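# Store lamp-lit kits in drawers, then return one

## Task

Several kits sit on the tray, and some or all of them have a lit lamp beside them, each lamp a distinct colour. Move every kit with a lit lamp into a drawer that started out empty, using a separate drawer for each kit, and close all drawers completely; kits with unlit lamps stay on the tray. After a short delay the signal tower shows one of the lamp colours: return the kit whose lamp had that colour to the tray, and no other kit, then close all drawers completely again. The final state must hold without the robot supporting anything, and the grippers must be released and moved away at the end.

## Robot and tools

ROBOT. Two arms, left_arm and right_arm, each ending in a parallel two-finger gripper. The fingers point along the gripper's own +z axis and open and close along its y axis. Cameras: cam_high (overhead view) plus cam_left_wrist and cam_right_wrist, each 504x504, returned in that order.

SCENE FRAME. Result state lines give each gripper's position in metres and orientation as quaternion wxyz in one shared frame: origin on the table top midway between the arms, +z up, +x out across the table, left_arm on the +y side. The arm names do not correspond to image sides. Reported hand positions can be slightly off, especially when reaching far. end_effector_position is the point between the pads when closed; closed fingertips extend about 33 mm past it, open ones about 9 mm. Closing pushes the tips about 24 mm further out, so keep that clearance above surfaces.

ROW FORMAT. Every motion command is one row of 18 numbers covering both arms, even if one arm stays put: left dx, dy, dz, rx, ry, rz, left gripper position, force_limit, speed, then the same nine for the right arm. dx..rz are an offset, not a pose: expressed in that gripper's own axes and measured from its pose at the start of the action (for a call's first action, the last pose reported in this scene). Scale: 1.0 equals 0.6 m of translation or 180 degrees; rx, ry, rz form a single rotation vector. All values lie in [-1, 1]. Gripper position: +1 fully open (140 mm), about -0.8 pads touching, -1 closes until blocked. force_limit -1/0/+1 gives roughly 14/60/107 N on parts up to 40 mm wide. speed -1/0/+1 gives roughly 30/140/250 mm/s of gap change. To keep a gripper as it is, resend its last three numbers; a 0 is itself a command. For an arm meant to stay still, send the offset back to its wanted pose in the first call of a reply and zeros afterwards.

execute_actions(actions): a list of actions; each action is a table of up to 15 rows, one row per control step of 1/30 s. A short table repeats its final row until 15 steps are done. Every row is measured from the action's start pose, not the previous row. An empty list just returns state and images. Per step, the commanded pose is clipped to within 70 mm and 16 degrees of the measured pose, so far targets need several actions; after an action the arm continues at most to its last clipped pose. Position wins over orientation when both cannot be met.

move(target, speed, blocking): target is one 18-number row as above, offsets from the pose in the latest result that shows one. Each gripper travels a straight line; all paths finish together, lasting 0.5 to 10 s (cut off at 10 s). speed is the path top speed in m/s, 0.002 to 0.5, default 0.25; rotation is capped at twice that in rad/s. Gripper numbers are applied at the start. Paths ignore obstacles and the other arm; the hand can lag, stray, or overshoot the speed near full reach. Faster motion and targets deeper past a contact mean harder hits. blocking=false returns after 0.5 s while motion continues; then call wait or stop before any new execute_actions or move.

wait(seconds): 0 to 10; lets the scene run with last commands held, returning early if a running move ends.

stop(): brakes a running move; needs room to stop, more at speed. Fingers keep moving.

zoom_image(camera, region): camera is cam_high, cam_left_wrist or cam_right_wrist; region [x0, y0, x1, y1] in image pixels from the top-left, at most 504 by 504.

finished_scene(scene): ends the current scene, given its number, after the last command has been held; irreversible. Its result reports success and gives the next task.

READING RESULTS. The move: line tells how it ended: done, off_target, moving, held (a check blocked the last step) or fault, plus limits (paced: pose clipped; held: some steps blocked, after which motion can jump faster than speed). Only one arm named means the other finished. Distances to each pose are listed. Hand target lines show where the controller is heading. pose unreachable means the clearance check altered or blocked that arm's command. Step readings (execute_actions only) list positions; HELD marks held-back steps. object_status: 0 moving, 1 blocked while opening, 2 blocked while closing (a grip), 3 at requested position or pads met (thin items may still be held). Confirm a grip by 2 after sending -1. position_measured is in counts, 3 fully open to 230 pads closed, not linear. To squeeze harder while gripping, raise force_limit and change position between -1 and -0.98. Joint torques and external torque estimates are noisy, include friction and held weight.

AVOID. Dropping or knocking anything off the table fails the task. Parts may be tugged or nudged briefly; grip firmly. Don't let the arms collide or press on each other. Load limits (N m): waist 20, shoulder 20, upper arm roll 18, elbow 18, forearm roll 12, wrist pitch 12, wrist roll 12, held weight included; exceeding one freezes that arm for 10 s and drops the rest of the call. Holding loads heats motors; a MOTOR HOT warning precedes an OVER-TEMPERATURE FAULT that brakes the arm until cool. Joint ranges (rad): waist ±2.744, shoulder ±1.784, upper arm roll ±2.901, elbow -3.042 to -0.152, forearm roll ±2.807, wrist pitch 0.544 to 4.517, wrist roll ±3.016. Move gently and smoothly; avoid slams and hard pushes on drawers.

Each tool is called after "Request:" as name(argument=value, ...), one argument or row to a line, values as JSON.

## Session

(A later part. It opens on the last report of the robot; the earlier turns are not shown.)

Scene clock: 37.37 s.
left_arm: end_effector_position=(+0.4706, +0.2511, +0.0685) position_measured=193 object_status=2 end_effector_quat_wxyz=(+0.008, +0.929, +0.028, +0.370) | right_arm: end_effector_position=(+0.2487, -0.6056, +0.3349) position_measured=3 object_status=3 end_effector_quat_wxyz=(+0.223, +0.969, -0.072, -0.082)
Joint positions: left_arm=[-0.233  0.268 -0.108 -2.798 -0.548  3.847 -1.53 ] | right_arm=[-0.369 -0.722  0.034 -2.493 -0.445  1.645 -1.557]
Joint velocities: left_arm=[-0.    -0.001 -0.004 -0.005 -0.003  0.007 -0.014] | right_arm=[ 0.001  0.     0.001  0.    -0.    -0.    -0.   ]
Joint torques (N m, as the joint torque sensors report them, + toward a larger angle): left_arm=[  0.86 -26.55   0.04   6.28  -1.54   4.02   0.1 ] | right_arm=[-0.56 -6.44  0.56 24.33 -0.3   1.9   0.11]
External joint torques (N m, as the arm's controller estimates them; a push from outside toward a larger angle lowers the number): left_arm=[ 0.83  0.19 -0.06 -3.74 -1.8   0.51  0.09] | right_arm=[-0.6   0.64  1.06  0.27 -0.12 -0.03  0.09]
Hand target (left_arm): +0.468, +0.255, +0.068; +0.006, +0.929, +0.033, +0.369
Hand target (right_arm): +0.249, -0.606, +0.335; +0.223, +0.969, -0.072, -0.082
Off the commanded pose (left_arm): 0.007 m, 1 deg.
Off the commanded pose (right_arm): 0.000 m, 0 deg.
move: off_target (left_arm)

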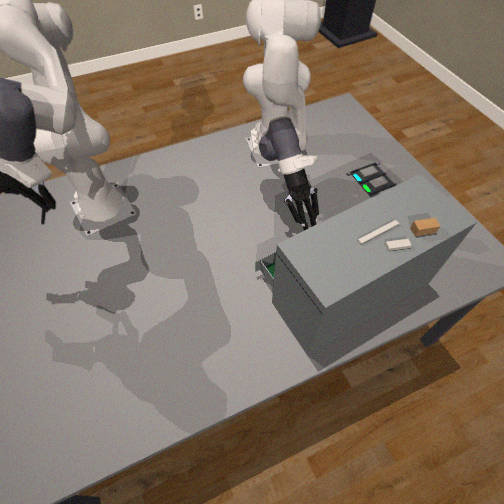

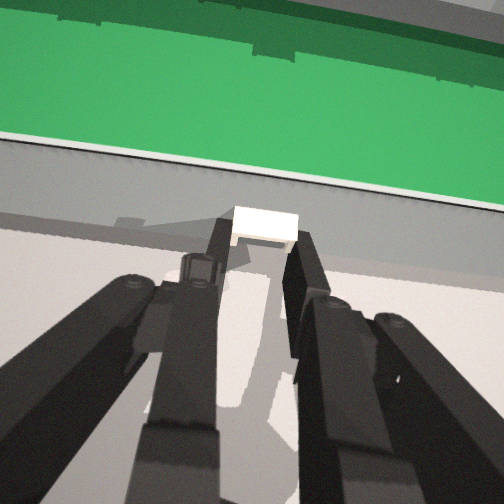

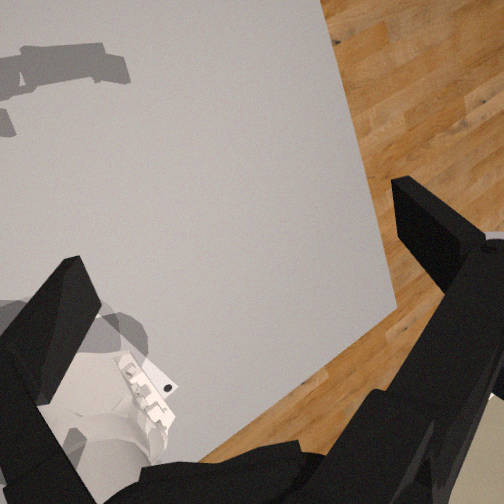

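Request:
move(
  target=[0,0,0,0,0,0,-0.15,0,0,0,0,0,0,0,0,1,0,0],
)

Request:
move(
  target=[0.02,0,-0.07,0,0,0,-0.15,0,0,0,0,0,0,0,0,1,0,0],
  speed=0.08,
)

Request:
move(
  target=[0.1,-0.1,-0.12,0,-0.243,0,0.1,0,0,0,0,0,0,0,0,1,0,0],
  speed=0.2,
)

Request:
move(
  target=[-0.2,-0.58,0.06,0,0,0,0.1,0,0,0,0,0,0,0,0,1,0,0],
  speed=0.2,
)

Scene clock: 42.30 s.
left_arm: end_effector_position=(+0.4703, +0.2508, +0.0683) position_measured=148 object_status=3 end_effector_quat_wxyz=(+0.009, +0.929, +0.029, +0.370) | right_arm: end_effector_position=(+0.2487, -0.6056, +0.3349) position_measured=3 object_status=3 end_effector_quat_wxyz=(+0.223, +0.969, -0.072, -0.082)
Joint positions: left_arm=[-0.233  0.268 -0.109 -2.799 -0.548  3.848 -1.533] | right_arm=[-0.369 -0.722  0.034 -2.493 -0.445  1.645 -1.557]
Joint velocities: left_arm=[-0.003  0.001 -0.002 -0.002  0.001  0.001 -0.   ] | right_arm=[ 0.    -0.     0.     0.    -0.     0.001 -0.002]
Joint torques (N m, as the joint torque sensors report them, + toward a larger angle): left_arm=[  1.02 -26.15   0.94  10.09   0.24   3.48   0.29] | right_arm=[-0.46 -6.39  0.58 24.18 -0.25  1.93  0.14]
External joint torques (N m, as the arm's controller estimates them; a push from outside toward a larger angle lowers the number): left_arm=[ 1.06  0.55  0.92  0.17 -0.03 -0.01  0.27] | right_arm=[-0.43  0.66  1.17  0.14 -0.06  0.01  0.12]
Hand target (left_arm): +0.471, +0.251, +0.068; +0.008, +0.929, +0.028, +0.370
Hand target (right_arm): +0.249, -0.606, +0.335; +0.223, +0.969, -0.072, -0.082
Off the commanded pose (left_arm): 0.000 m, 0 deg.
Off the commanded pose (right_arm): 0.000 m, 0 deg.
move: done

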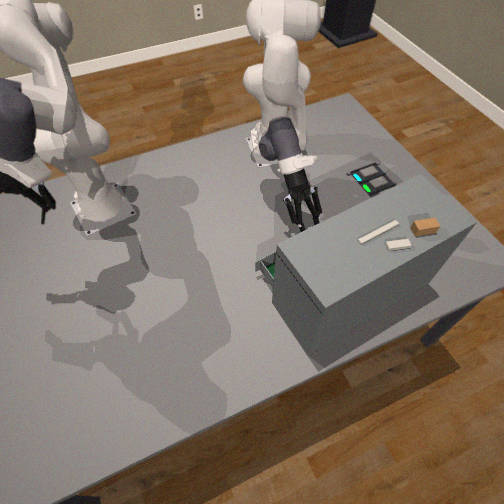

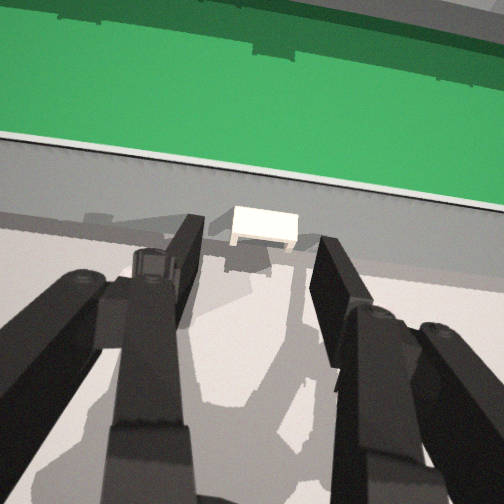

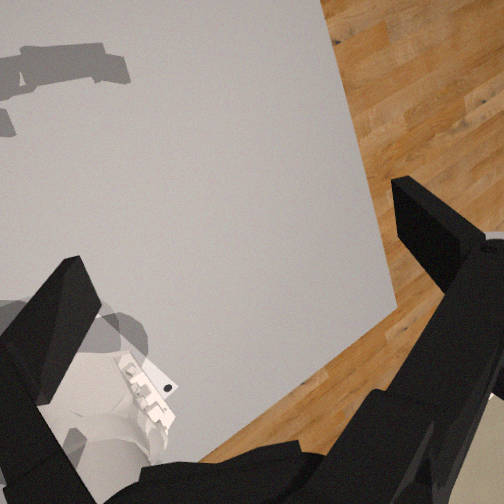

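Scene clock: 43.47 s.
left_arm: end_effector_position=(+0.4517, +0.2510, +0.1088) position_measured=148 object_status=3 end_effector_quat_wxyz=(+0.010, +0.927, +0.033, +0.373) | right_arm: end_effector_position=(+0.2487, -0.6056, +0.3349) position_measured=3 object_status=3 end_effector_quat_wxyz=(+0.223, +0.969, -0.072, -0.082)
Joint positions: left_arm=[-0.291  0.086 -0.116 -2.869 -0.69   3.758 -1.45 ] | right_arm=[-0.369 -0.722  0.034 -2.493 -0.445  1.645 -1.557]
Joint velocities: left_arm=[-0.004  0.    -0.     0.001 -0.014 -0.009  0.031] | right_arm=[ 0.     0.    -0.     0.002  0.001 -0.     0.001]
Joint torques (N m, as the joint torque sensors report them, + toward a larger angle): left_arm=[ -1.17 -23.16  -0.8   11.63  -0.62   3.08   0.34] | right_arm=[-0.37 -6.32  0.38 24.17 -0.29  1.92  0.1 ]
External joint torques (N m, as the arm's controller estimates them; a push from outside toward a larger angle lowers the number): left_arm=[-1.16 -0.32 -0.84 -0.31 -1.19 -0.41  0.32] | right_arm=[-0.37  0.85  0.93  0.03 -0.11 -0.01  0.08]
Hand target (left_arm): +0.450, +0.251, +0.108; +0.008, +0.928, +0.028, +0.371
Hand target (right_arm): +0.249, -0.606, +0.335; +0.223, +0.969, -0.072, -0.082
Off the commanded pose (left_arm): 0.002 m, 1 deg.
Off the commanded pose (right_arm): 0.000 m, 0 deg.
move: done

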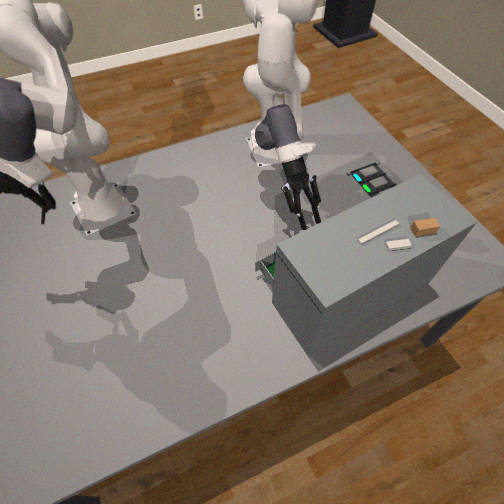

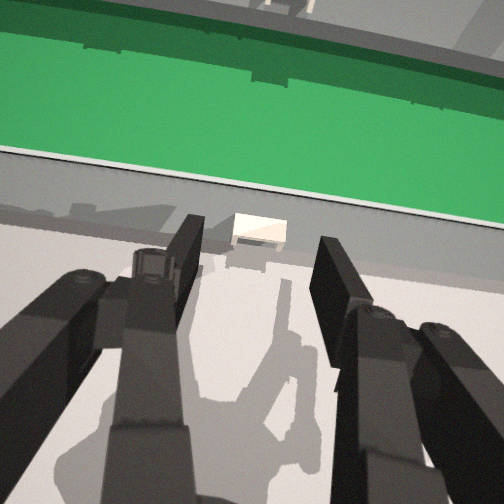

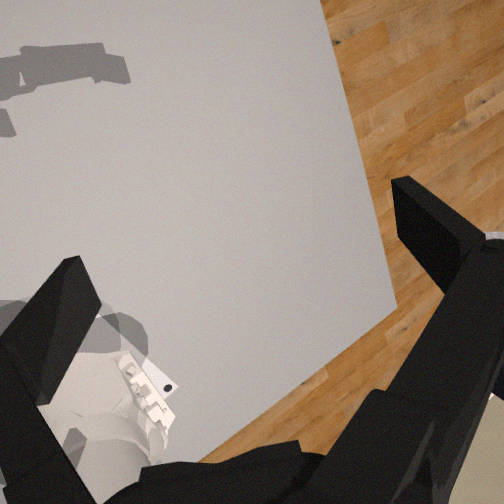

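Scene clock: 46.17 s.
left_arm: end_effector_position=(+0.4394, +0.3225, +0.2036) position_measured=117 object_status=3 end_effector_quat_wxyz=(+0.014, +1.000, +0.028, +0.003) | right_arm: end_effector_position=(+0.2487, -0.6056, +0.3349) position_measured=3 object_status=3 end_effector_quat_wxyz=(+0.223, +0.969, -0.072, -0.082)
Joint positions: left_arm=[ 0.72  -0.175 -0.642 -2.274 -0.156  2.135 -1.592] | right_arm=[-0.369 -0.722  0.034 -2.493 -0.445  1.645 -1.557]
Joint velocities: left_arm=[-0.001  0.002  0.001  0.001  0.003 -0.011 -0.021] | right_arm=[ 0.001 -0.    -0.001 -0.    -0.001  0.001  0.   ]
Joint torques (N m, as the joint torque sensors report them, + toward a larger angle): left_arm=[  1.52 -19.58   2.54  24.55   1.72   2.06   0.07] | right_arm=[-0.35 -6.36  0.47 24.39 -0.32  1.9   0.13]
External joint torques (N m, as the arm's controller estimates them; a push from outside toward a larger angle lowers the number): left_arm=[ 1.52  0.59 -0.44  1.16  0.99 -0.48  0.06] | right_arm=[-0.34  0.73  1.06  0.36 -0.13 -0.02  0.11]
Hand target (left_arm): +0.439, +0.324, +0.203; +0.012, +0.999, +0.032, +0.000
Hand target (right_arm): +0.249, -0.606, +0.335; +0.223, +0.969, -0.072, -0.082
Off the commanded pose (left_arm): 0.009 m, 1 deg.
Off the commanded pose (right_arm): 0.000 m, 0 deg.
move: off_target (left_arm)

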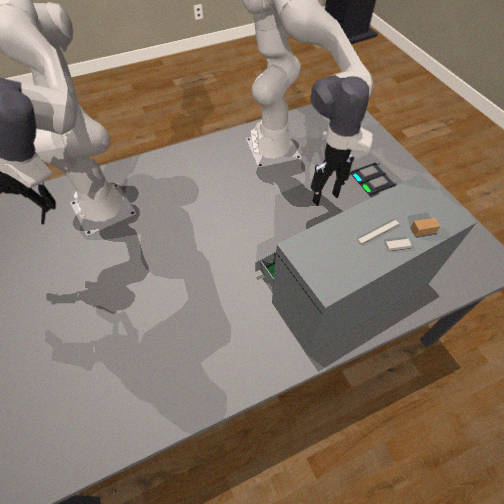

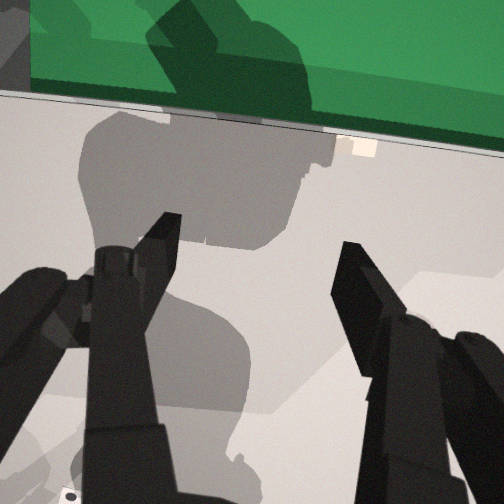

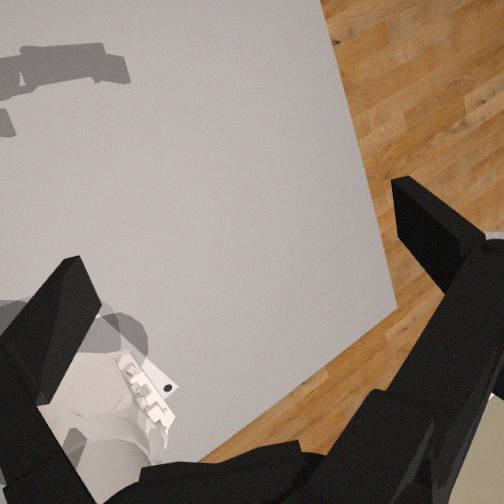

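Scene clock: 48.87 s.
left_arm: end_effector_position=(+0.2972, +0.6618, +0.1525) position_measured=117 object_status=3 end_effector_quat_wxyz=(+0.017, +0.999, +0.035, -0.002) | right_arm: end_effector_position=(+0.2487, -0.6056, +0.3349) position_measured=3 object_status=3 end_effector_quat_wxyz=(+0.223, +0.969, -0.072, -0.082)
Joint positions: left_arm=[ 0.894 -0.156 -0.051 -2.428 -0.04   2.247 -0.906] | right_arm=[-0.369 -0.722  0.034 -2.493 -0.445  1.645 -1.557]
Joint velocities: left_arm=[-0.    -0.    -0.    -0.001 -0.    -0.     0.031] | right_arm=[-0.001  0.001 -0.001 -0.001 -0.    -0.    -0.001]
Joint torques (N m, as the joint torque sensors report them, + toward a larger angle): left_arm=[ -0.32 -22.62  -0.57  23.45   0.94   2.92   0.28] | right_arm=[-0.53 -6.35  0.41 24.33 -0.3   1.91  0.09]
External joint torques (N m, as the arm's controller estimates them; a push from outside toward a larger angle lowers the number): left_arm=[-0.36  2.13 -0.68  1.1   0.31  0.46  0.28] | right_arm=[-0.49  0.62  1.01  0.33 -0.11  0.    0.07]
Hand target (left_arm): +0.299, +0.663, +0.153; +0.015, +0.999, +0.028, -0.001
Hand target (right_arm): +0.249, -0.606, +0.335; +0.223, +0.969, -0.072, -0.082
Off the commanded pose (left_arm): 0.006 m, 1 deg.
Off the commanded pose (right_arm): 0.000 m, 0 deg.
move: off_target (left_arm)

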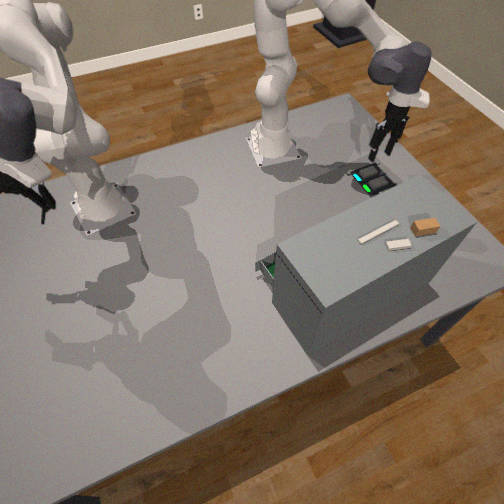

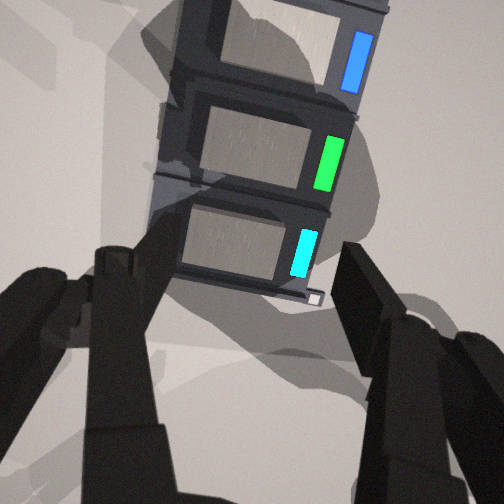

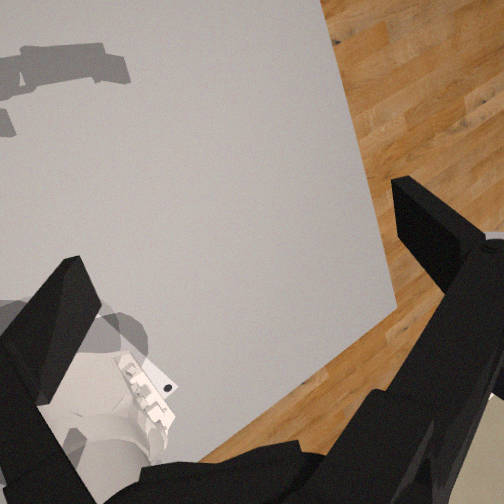

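Request:
move(
  target=[-0.045,-0.025,0.112,0.011,0,0.012,0.1,0,0,0,0,0,0,0,0,1,0,0],
  speed=0.08,
)

Scene clock: 52.10 s.
left_arm: end_effector_position=(+0.2725, +0.6702, +0.0855) position_measured=117 object_status=3 end_effector_quat_wxyz=(+0.002, +1.000, +0.018, -0.001) | right_arm: end_effector_position=(+0.2487, -0.6056, +0.3349) position_measured=3 object_status=3 end_effector_quat_wxyz=(+0.223, +0.969, -0.072, -0.082)
Joint positions: left_arm=[ 0.91  -0.081 -0.03  -2.554 -0.007  2.469 -0.855] | right_arm=[-0.369 -0.722  0.034 -2.493 -0.445  1.645 -1.557]
Joint velocities: left_arm=[ 0.001  0.001 -0.    -0.     0.002  0.011  0.008] | right_arm=[-0.001 -0.001  0.     0.001  0.    -0.001  0.   ]
Joint torques (N m, as the joint torque sensors report them, + toward a larger angle): left_arm=[  1.71 -23.36   1.12  18.56   1.4    2.91   0.24] | right_arm=[-0.42 -6.48  0.26 24.39 -0.3   1.9   0.12]
External joint torques (N m, as the arm's controller estimates them; a push from outside toward a larger angle lowers the number): left_arm=[ 1.71  1.86  1.13 -1.65  0.88  0.4   0.24] | right_arm=[-0.41  0.65  0.82  0.33 -0.11 -0.02  0.1 ]
Hand target (left_arm): +0.271, +0.672, +0.084; +0.001, +1.000, +0.015, -0.002
Hand target (right_arm): +0.249, -0.606, +0.335; +0.223, +0.969, -0.072, -0.082
Off the commanded pose (left_arm): 0.004 m, 0 deg.
Off the commanded pose (right_arm): 0.000 m, 0 deg.
move: off_target (left_arm)

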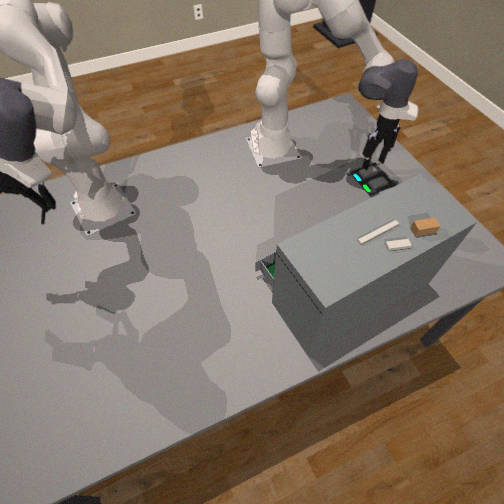

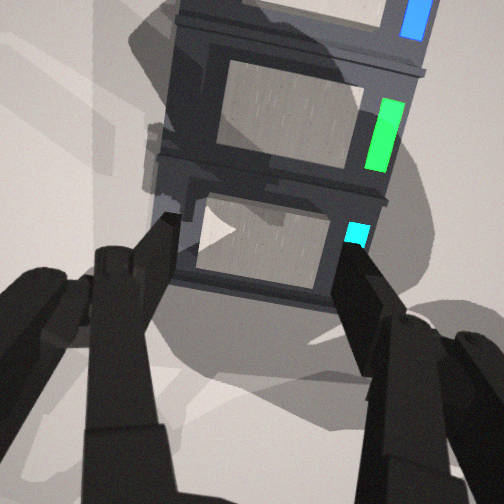

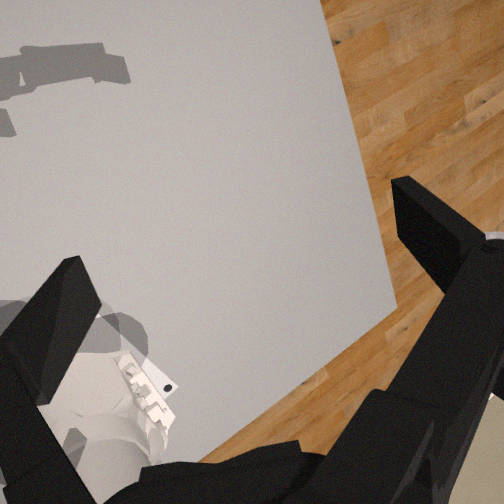

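Request:
move(
  target=[-0.014,0,0.066,0,0,0.008,0.1,0,0,0,0,0,0,0,0,1,0,0],
  speed=0.03,
)

Request:
move(
  target=[0,0,0,0,0,0,-1,0.3,-0.8,0,0,0,0,0,0,1,0,0],
)

Scene clock: 55.50 s.
left_arm: end_effector_position=(+0.2661, +0.6677, +0.0465) position_measured=117 object_status=3 end_effector_quat_wxyz=(+0.004, +1.000, +0.006, -0.001) | right_arm: end_effector_position=(+0.2487, -0.6056, +0.3349) position_measured=3 object_status=3 end_effector_quat_wxyz=(+0.223, +0.969, -0.072, -0.082)
Joint positions: left_arm=[ 0.91  -0.001 -0.023 -2.59  -0.007  2.582 -0.824] | right_arm=[-0.369 -0.722  0.034 -2.493 -0.445  1.645 -1.557]
Joint velocities: left_arm=[ 0.001  0.     0.002 -0.     0.001  0.021  0.012] | right_arm=[ 0.     0.001 -0.     0.    -0.001 -0.001  0.   ]
Joint torques (N m, as the joint torque sensors report them, + toward a larger angle): left_arm=[  0.99 -24.57   0.92  16.84   0.     2.97   0.29] | right_arm=[-0.65 -6.35  0.38 24.16 -0.3   1.91  0.13]
External joint torques (N m, as the arm's controller estimates them; a push from outside toward a larger angle lowers the number): left_arm=[ 0.97  1.73  0.9  -1.68 -0.44  0.49  0.29] | right_arm=[-0.64  0.74  0.95  0.08 -0.11 -0.01  0.11]
Hand target (left_arm): +0.265, +0.669, +0.045; +0.003, +1.000, +0.005, -0.000
Hand target (right_arm): +0.249, -0.606, +0.335; +0.223, +0.969, -0.072, -0.082
Off the commanded pose (left_arm): 0.003 m, 0 deg.
Off the commanded pose (right_arm): 0.000 m, 0 deg.
move: done

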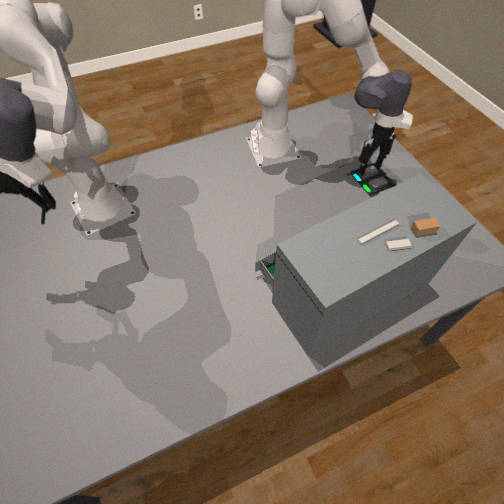

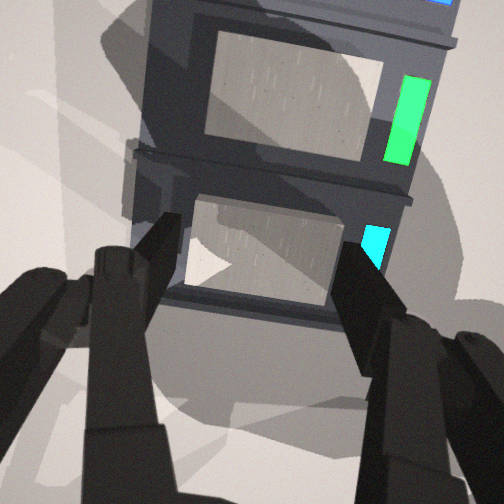

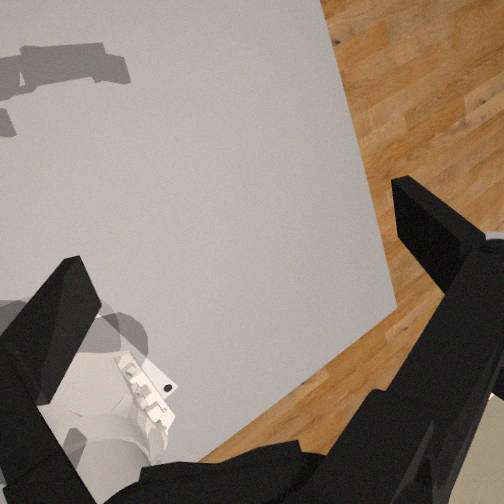

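Scene clock: 57.10 s.
left_arm: end_effector_position=(+0.2706, +0.6718, +0.0514) position_measured=233 object_status=3 end_effector_quat_wxyz=(-0.002, +1.000, +0.006, +0.004) | right_arm: end_effector_position=(+0.2487, -0.6056, +0.3349) position_measured=3 object_status=3 end_effector_quat_wxyz=(+0.223, +0.969, -0.072, -0.082)
Joint positions: left_arm=[ 0.91  -0.007 -0.023 -2.585 -0.007  2.586 -0.824] | right_arm=[-0.369 -0.722  0.034 -2.493 -0.445  1.645 -1.557]
Joint velocities: left_arm=[-0.001  0.    -0.001 -0.001  0.    -0.    -0.   ] | right_arm=[-0.002 -0.001 -0.     0.001  0.     0.001 -0.   ]
Joint torques (N m, as the joint torque sensors report them, + toward a larger angle): left_arm=[  0.26 -22.1   -0.74  16.26   0.45   1.94   0.13] | right_arm=[-0.47 -6.37  0.51 24.41 -0.24  1.9   0.11]
External joint torques (N m, as the arm's controller estimates them; a push from outside toward a larger angle lowers the number): left_arm=[ 0.32  4.2  -0.67 -2.52  0.   -0.6   0.13] | right_arm=[-0.48  0.86  1.05  0.24 -0.06 -0.03  0.09]
Hand target (left_arm): +0.266, +0.668, +0.047; +0.004, +1.000, +0.006, -0.001
Hand target (right_arm): +0.249, -0.606, +0.335; +0.223, +0.969, -0.072, -0.082
Off the commanded pose (left_arm): 0.008 m, 1 deg.
Off the commanded pose (right_arm): 0.000 m, 0 deg.
move: off_target (left_arm)

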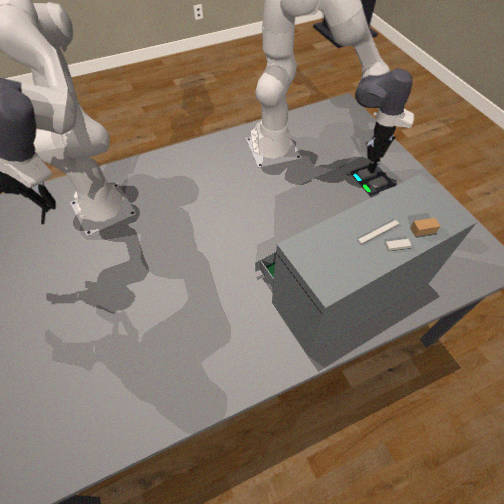

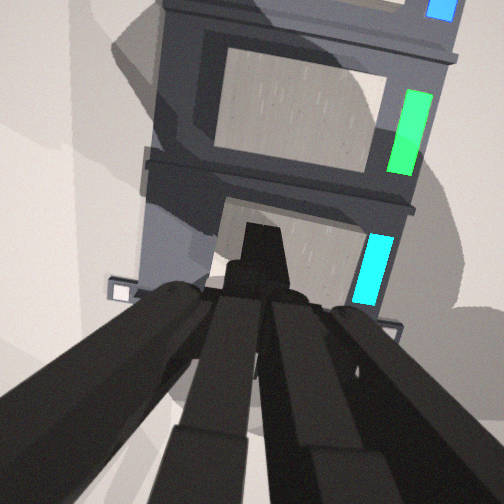

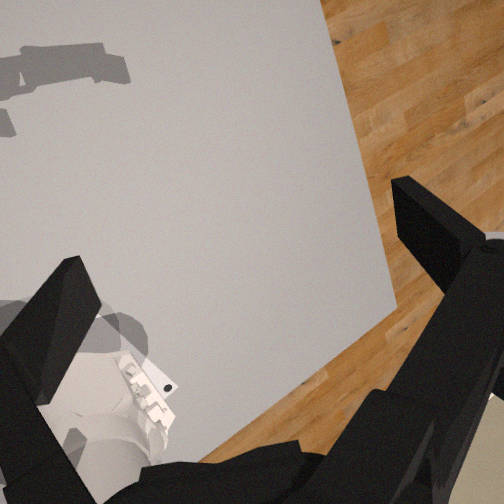

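Request:
move(
  target=[0,0,-0.025,0,0,0,-1,0.3,-0.8,0,0,0,0,0,0,1,0,0],
  speed=0.05,
)

Request:
move(
  target=[-0.008,0.027,0,0,0,0,0.12,0.3,0,0,0,0,0,0,0,1,0,0],
  speed=0.05,
)

Request:
move(
  target=[0,0,0.05,0,0,0,0.12,0.3,0,0,0,0,0,0,0,1,0,0],
  speed=0.02,
)

Scene clock: 60.57 s.
left_arm: end_effector_position=(+0.2705, +0.6719, +0.0655) position_measured=233 object_status=3 end_effector_quat_wxyz=(-0.003, +1.000, +0.006, +0.005) | right_arm: end_effector_position=(+0.2487, -0.6056, +0.3349) position_measured=3 object_status=3 end_effector_quat_wxyz=(+0.223, +0.969, -0.072, -0.082)
Joint positions: left_arm=[ 0.91  -0.044 -0.023 -2.582 -0.007  2.548 -0.824] | right_arm=[-0.369 -0.722  0.034 -2.493 -0.445  1.645 -1.557]
Joint velocities: left_arm=[ 0.001  0.001 -0.001 -0.001 -0.    -0.023  0.003] | right_arm=[ 0.001  0.    -0.001 -0.    -0.001  0.    -0.002]
Joint torques (N m, as the joint torque sensors report them, + toward a larger angle): left_arm=[  1.3  -25.86  -0.62  20.     0.55   2.17  -0.01] | right_arm=[-0.43 -6.31  0.53 24.27 -0.28  1.91  0.17]
External joint torques (N m, as the arm's controller estimates them; a push from outside toward a larger angle lowers the number): left_arm=[ 1.33 -0.24 -0.58  0.63  0.08 -0.38 -0.01] | right_arm=[-0.44  0.79  1.08  0.21 -0.09 -0.01  0.15]
Hand target (left_arm): +0.270, +0.672, +0.067; -0.002, +1.000, +0.006, +0.004
Hand target (right_arm): +0.249, -0.606, +0.335; +0.223, +0.969, -0.072, -0.082
Off the commanded pose (left_arm): 0.001 m, 0 deg.
Off the commanded pose (right_arm): 0.000 m, 0 deg.
move: done

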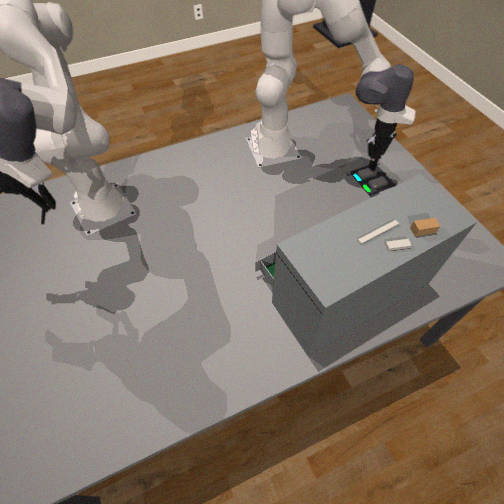

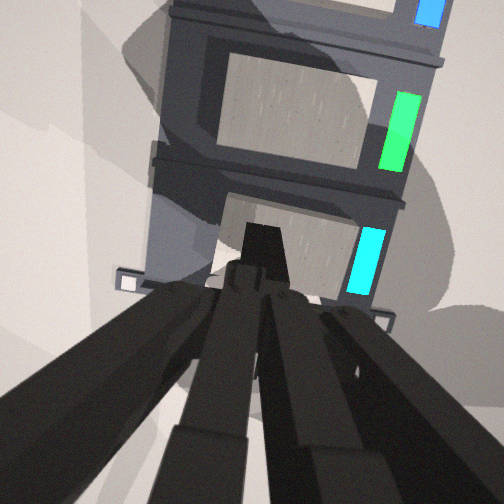

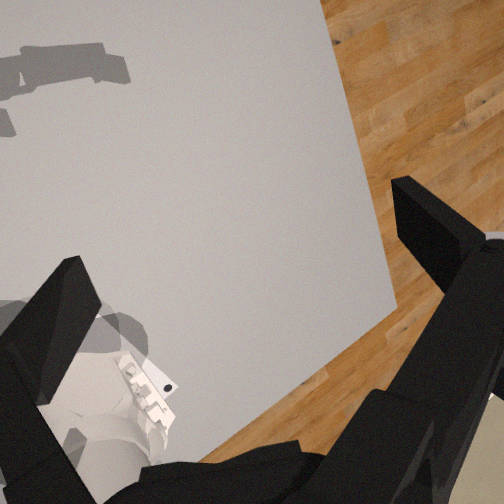

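Scene clock: 61.33 s.
left_arm: end_effector_position=(+0.2647, +0.6570, +0.0653) position_measured=114 object_status=3 end_effector_quat_wxyz=(-0.002, +1.000, +0.003, +0.003) | right_arm: end_effector_position=(+0.2487, -0.6056, +0.3349) position_measured=3 object_status=3 end_effector_quat_wxyz=(+0.223, +0.969, -0.072, -0.082)
Joint positions: left_arm=[ 0.905 -0.08  -0.035 -2.625 -0.007  2.553 -0.836] | right_arm=[-0.369 -0.722  0.034 -2.493 -0.445  1.645 -1.557]
Joint velocities: left_arm=[ 0.    -0.002 -0.002 -0.001  0.002  0.004 -0.01 ] | right_arm=[ 0.    -0.001 -0.001  0.001 -0.002  0.    -0.   ]
Joint torques (N m, as the joint torque sensors report them, + toward a larger angle): left_arm=[ -0.41 -24.62  -1.53  18.01  -0.29   2.93  -0.01] | right_arm=[-0.4  -6.41  0.33 24.28 -0.29  1.89  0.12]
External joint torques (N m, as the arm's controller estimates them; a push from outside toward a larger angle lowers the number): left_arm=[-0.47 -0.23 -1.59 -1.34 -0.76  0.37 -0.01] | right_arm=[-0.42  0.65  0.85  0.25 -0.1  -0.03  0.1 ]
Hand target (left_arm): +0.266, +0.656, +0.065; -0.003, +1.000, +0.006, +0.005
Hand target (right_arm): +0.249, -0.606, +0.335; +0.223, +0.969, -0.072, -0.082
Off the commanded pose (left_arm): 0.002 m, 0 deg.
Off the commanded pose (right_arm): 0.000 m, 0 deg.
move: done

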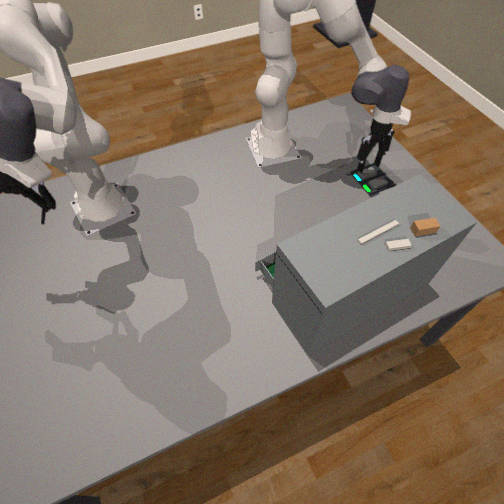

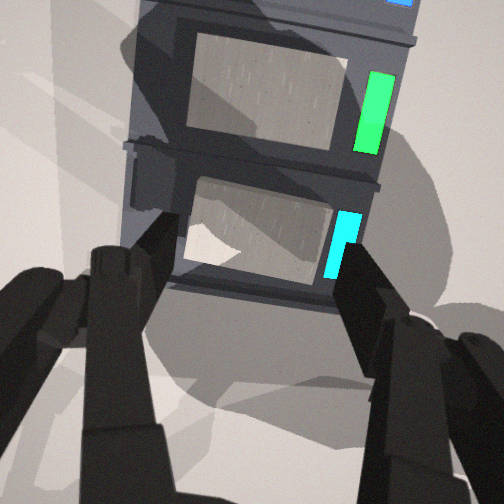

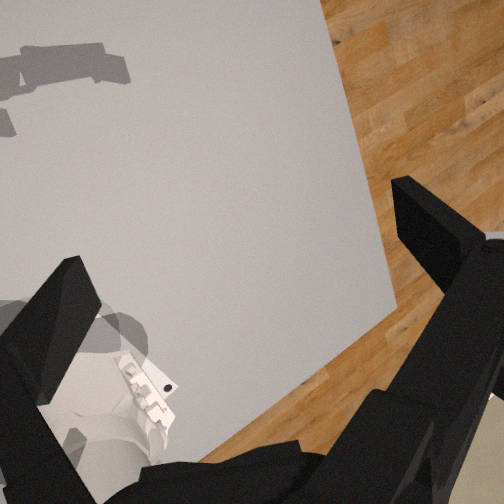

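Scene clock: 63.07 s.
left_arm: end_effector_position=(+0.2655, +0.6570, +0.0360) position_measured=114 object_status=3 end_effector_quat_wxyz=(-0.001, +1.000, +0.003, +0.003) | right_arm: end_effector_position=(+0.2487, -0.6056, +0.3349) position_measured=3 object_status=3 end_effector_quat_wxyz=(+0.223, +0.969, -0.072, -0.082)
Joint positions: left_arm=[ 0.905  0.001 -0.035 -2.631 -0.007  2.638 -0.836] | right_arm=[-0.369 -0.722  0.034 -2.493 -0.445  1.645 -1.557]
Joint velocities: left_arm=[-0.002 -0.    -0.002  0.001 -0.     0.018  0.   ] | right_arm=[-0.     0.001 -0.     0.    -0.001  0.     0.001]
Joint torques (N m, as the joint torque sensors report them, + toward a larger angle): left_arm=[  0.12 -23.74  -0.42  16.15   0.39   2.97   0.13] | right_arm=[-0.4  -6.33  0.42 24.46 -0.28  1.92  0.12]
External joint torques (N m, as the arm's controller estimates them; a push from outside toward a larger angle lowers the number): left_arm=[ 0.2   2.25 -0.33 -1.95 -0.03  0.42  0.13] | right_arm=[-0.41  0.65  0.95  0.5  -0.1   0.01  0.1 ]
Hand target (left_arm): +0.266, +0.657, +0.035; -0.001, +1.000, +0.003, +0.004
Hand target (right_arm): +0.249, -0.606, +0.335; +0.223, +0.969, -0.072, -0.082
Off the commanded pose (left_arm): 0.001 m, 0 deg.
Off the commanded pose (right_arm): 0.000 m, 0 deg.
move: done

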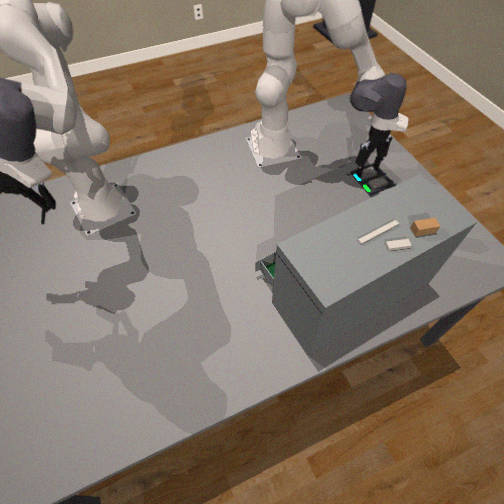

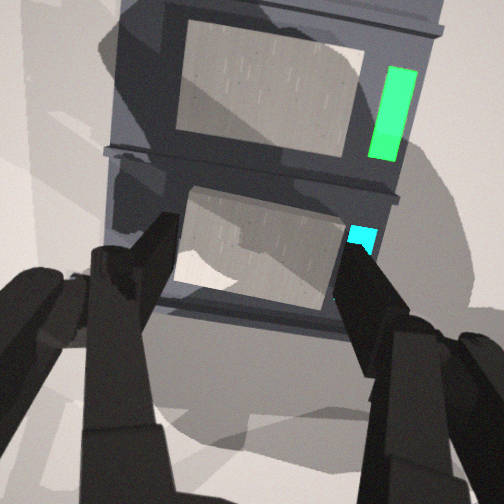

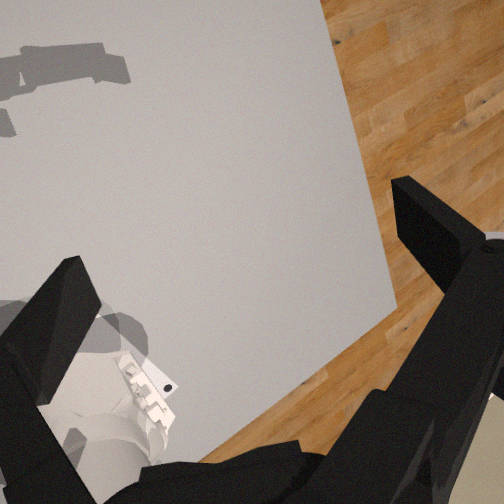

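Request:
move(
  target=[-0.004,0,0.004,0,0,-0.015,0.12,0.3,0,0,0,0,0,0,0,1,0,0],
  speed=0.02,
)

Request:
move(
  target=[0,0,0,0,0,0,-1,0.3,-0.8,0,0,0,0,0,0,1,0,0],
)

Scene clock: 65.53 s.
left_arm: end_effector_position=(+0.2650, +0.6565, +0.0350) position_measured=114 object_status=3 end_effector_quat_wxyz=(-0.001, +1.000, +0.020, +0.004) | right_arm: end_effector_position=(+0.2487, -0.6056, +0.3349) position_measured=3 object_status=3 end_effector_quat_wxyz=(+0.223, +0.969, -0.072, -0.082)
Joint positions: left_arm=[ 0.905  0.001 -0.035 -2.635 -0.007  2.643 -0.869] | right_arm=[-0.369 -0.722  0.034 -2.493 -0.445  1.645 -1.557]
Joint velocities: left_arm=[ 0.001  0.    -0.001 -0.     0.001  0.001 -0.017] | right_arm=[-0.001  0.001  0.    -0.    -0.     0.     0.   ]
Joint torques (N m, as the joint torque sensors report them, + toward a larger angle): left_arm=[  1.41 -23.56   0.16  16.09   0.24   2.97  -0.21] | right_arm=[-0.42 -6.21  0.32 24.66 -0.3   1.93  0.14]
External joint torques (N m, as the arm's controller estimates them; a push from outside toward a larger angle lowers the number): left_arm=[ 1.38  2.12  0.13 -1.79 -0.17  0.44 -0.21] | right_arm=[-0.4   0.87  0.87  0.61 -0.11  0.01  0.12]
Hand target (left_arm): +0.263, +0.657, +0.034; -0.001, +1.000, +0.027, +0.003
Hand target (right_arm): +0.249, -0.606, +0.335; +0.223, +0.969, -0.072, -0.082
Off the commanded pose (left_arm): 0.002 m, 1 deg.
Off the commanded pose (right_arm): 0.000 m, 0 deg.
move: done

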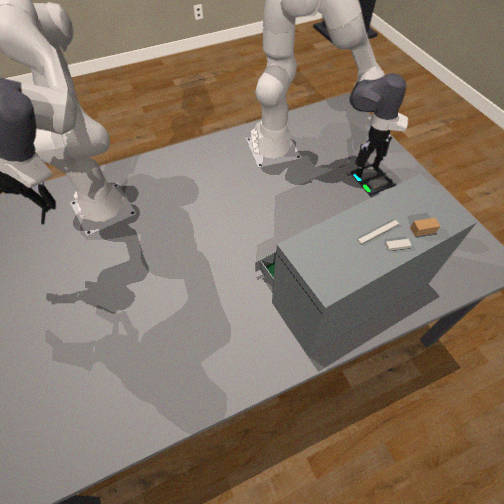

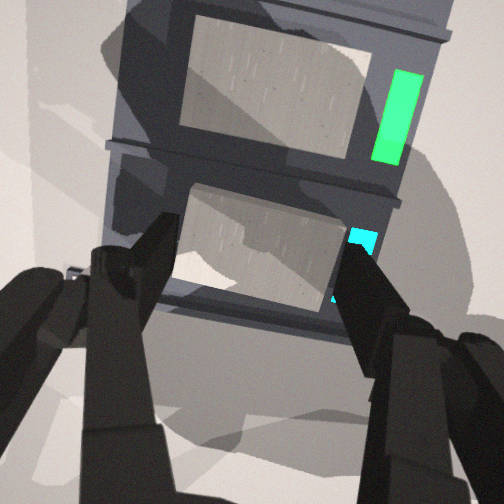

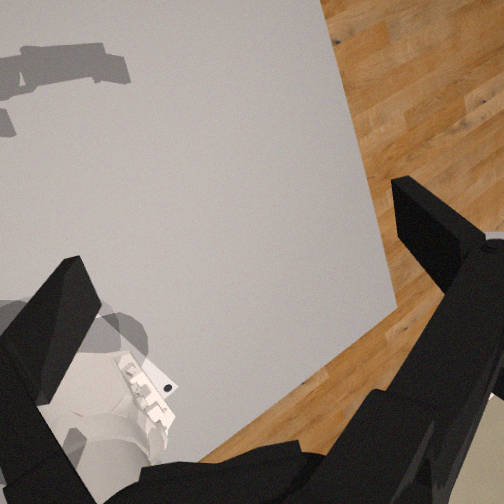

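Scene clock: 66.03 s.
left_arm: end_effector_position=(+0.2653, +0.6569, +0.0357) position_measured=133 object_status=2 end_effector_quat_wxyz=(-0.002, +1.000, +0.020, +0.004) | right_arm: end_effector_position=(+0.2487, -0.6056, +0.3349) position_measured=3 object_status=3 end_effector_quat_wxyz=(+0.223, +0.969, -0.072, -0.082)
Joint positions: left_arm=[ 0.905 -0.    -0.035 -2.635 -0.007  2.643 -0.869] | right_arm=[-0.369 -0.722  0.034 -2.493 -0.445  1.645 -1.557]
Joint velocities: left_arm=[0.    0.001 0.002 0.001 0.002 0.    0.001] | right_arm=[0.002 0.001 0.001 0.001 0.001 0.    0.001]
Joint torques (N m, as the joint torque sensors report them, + toward a larger angle): left_arm=[  0.79 -24.29  -0.77  17.39   0.36   2.56   0.05] | right_arm=[-0.54 -6.37  0.63 24.45 -0.3   1.89  0.11]
External joint torques (N m, as the arm's controller estimates them; a push from outside toward a larger angle lowers the number): left_arm=[ 0.64  1.5  -0.92 -0.66 -0.04 -0.01  0.05] | right_arm=[-0.61  0.79  1.11  0.34 -0.12 -0.04  0.09]
Hand target (left_arm): +0.265, +0.657, +0.035; -0.001, +1.000, +0.020, +0.004
Hand target (right_arm): +0.249, -0.606, +0.335; +0.223, +0.969, -0.072, -0.082
Off the commanded pose (left_arm): 0.001 m, 0 deg.
Off the commanded pose (right_arm): 0.000 m, 0 deg.
move: done

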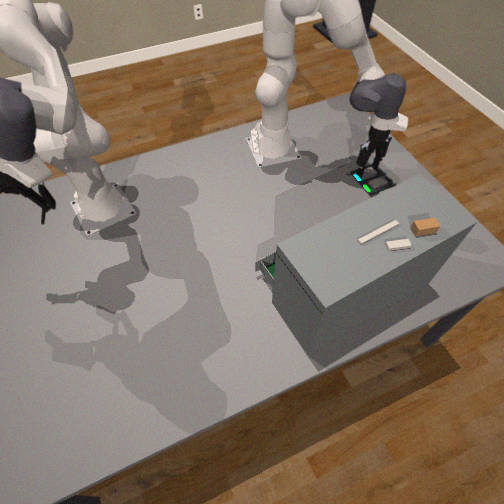

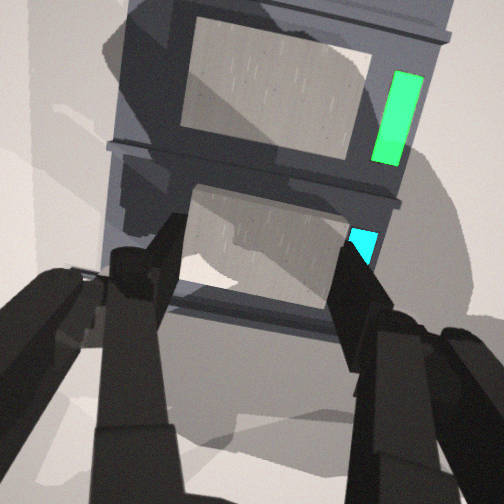

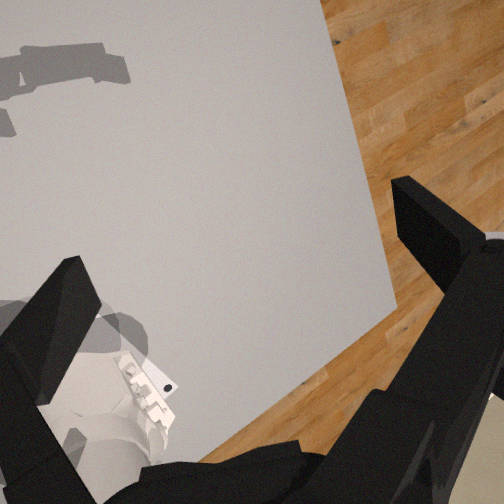

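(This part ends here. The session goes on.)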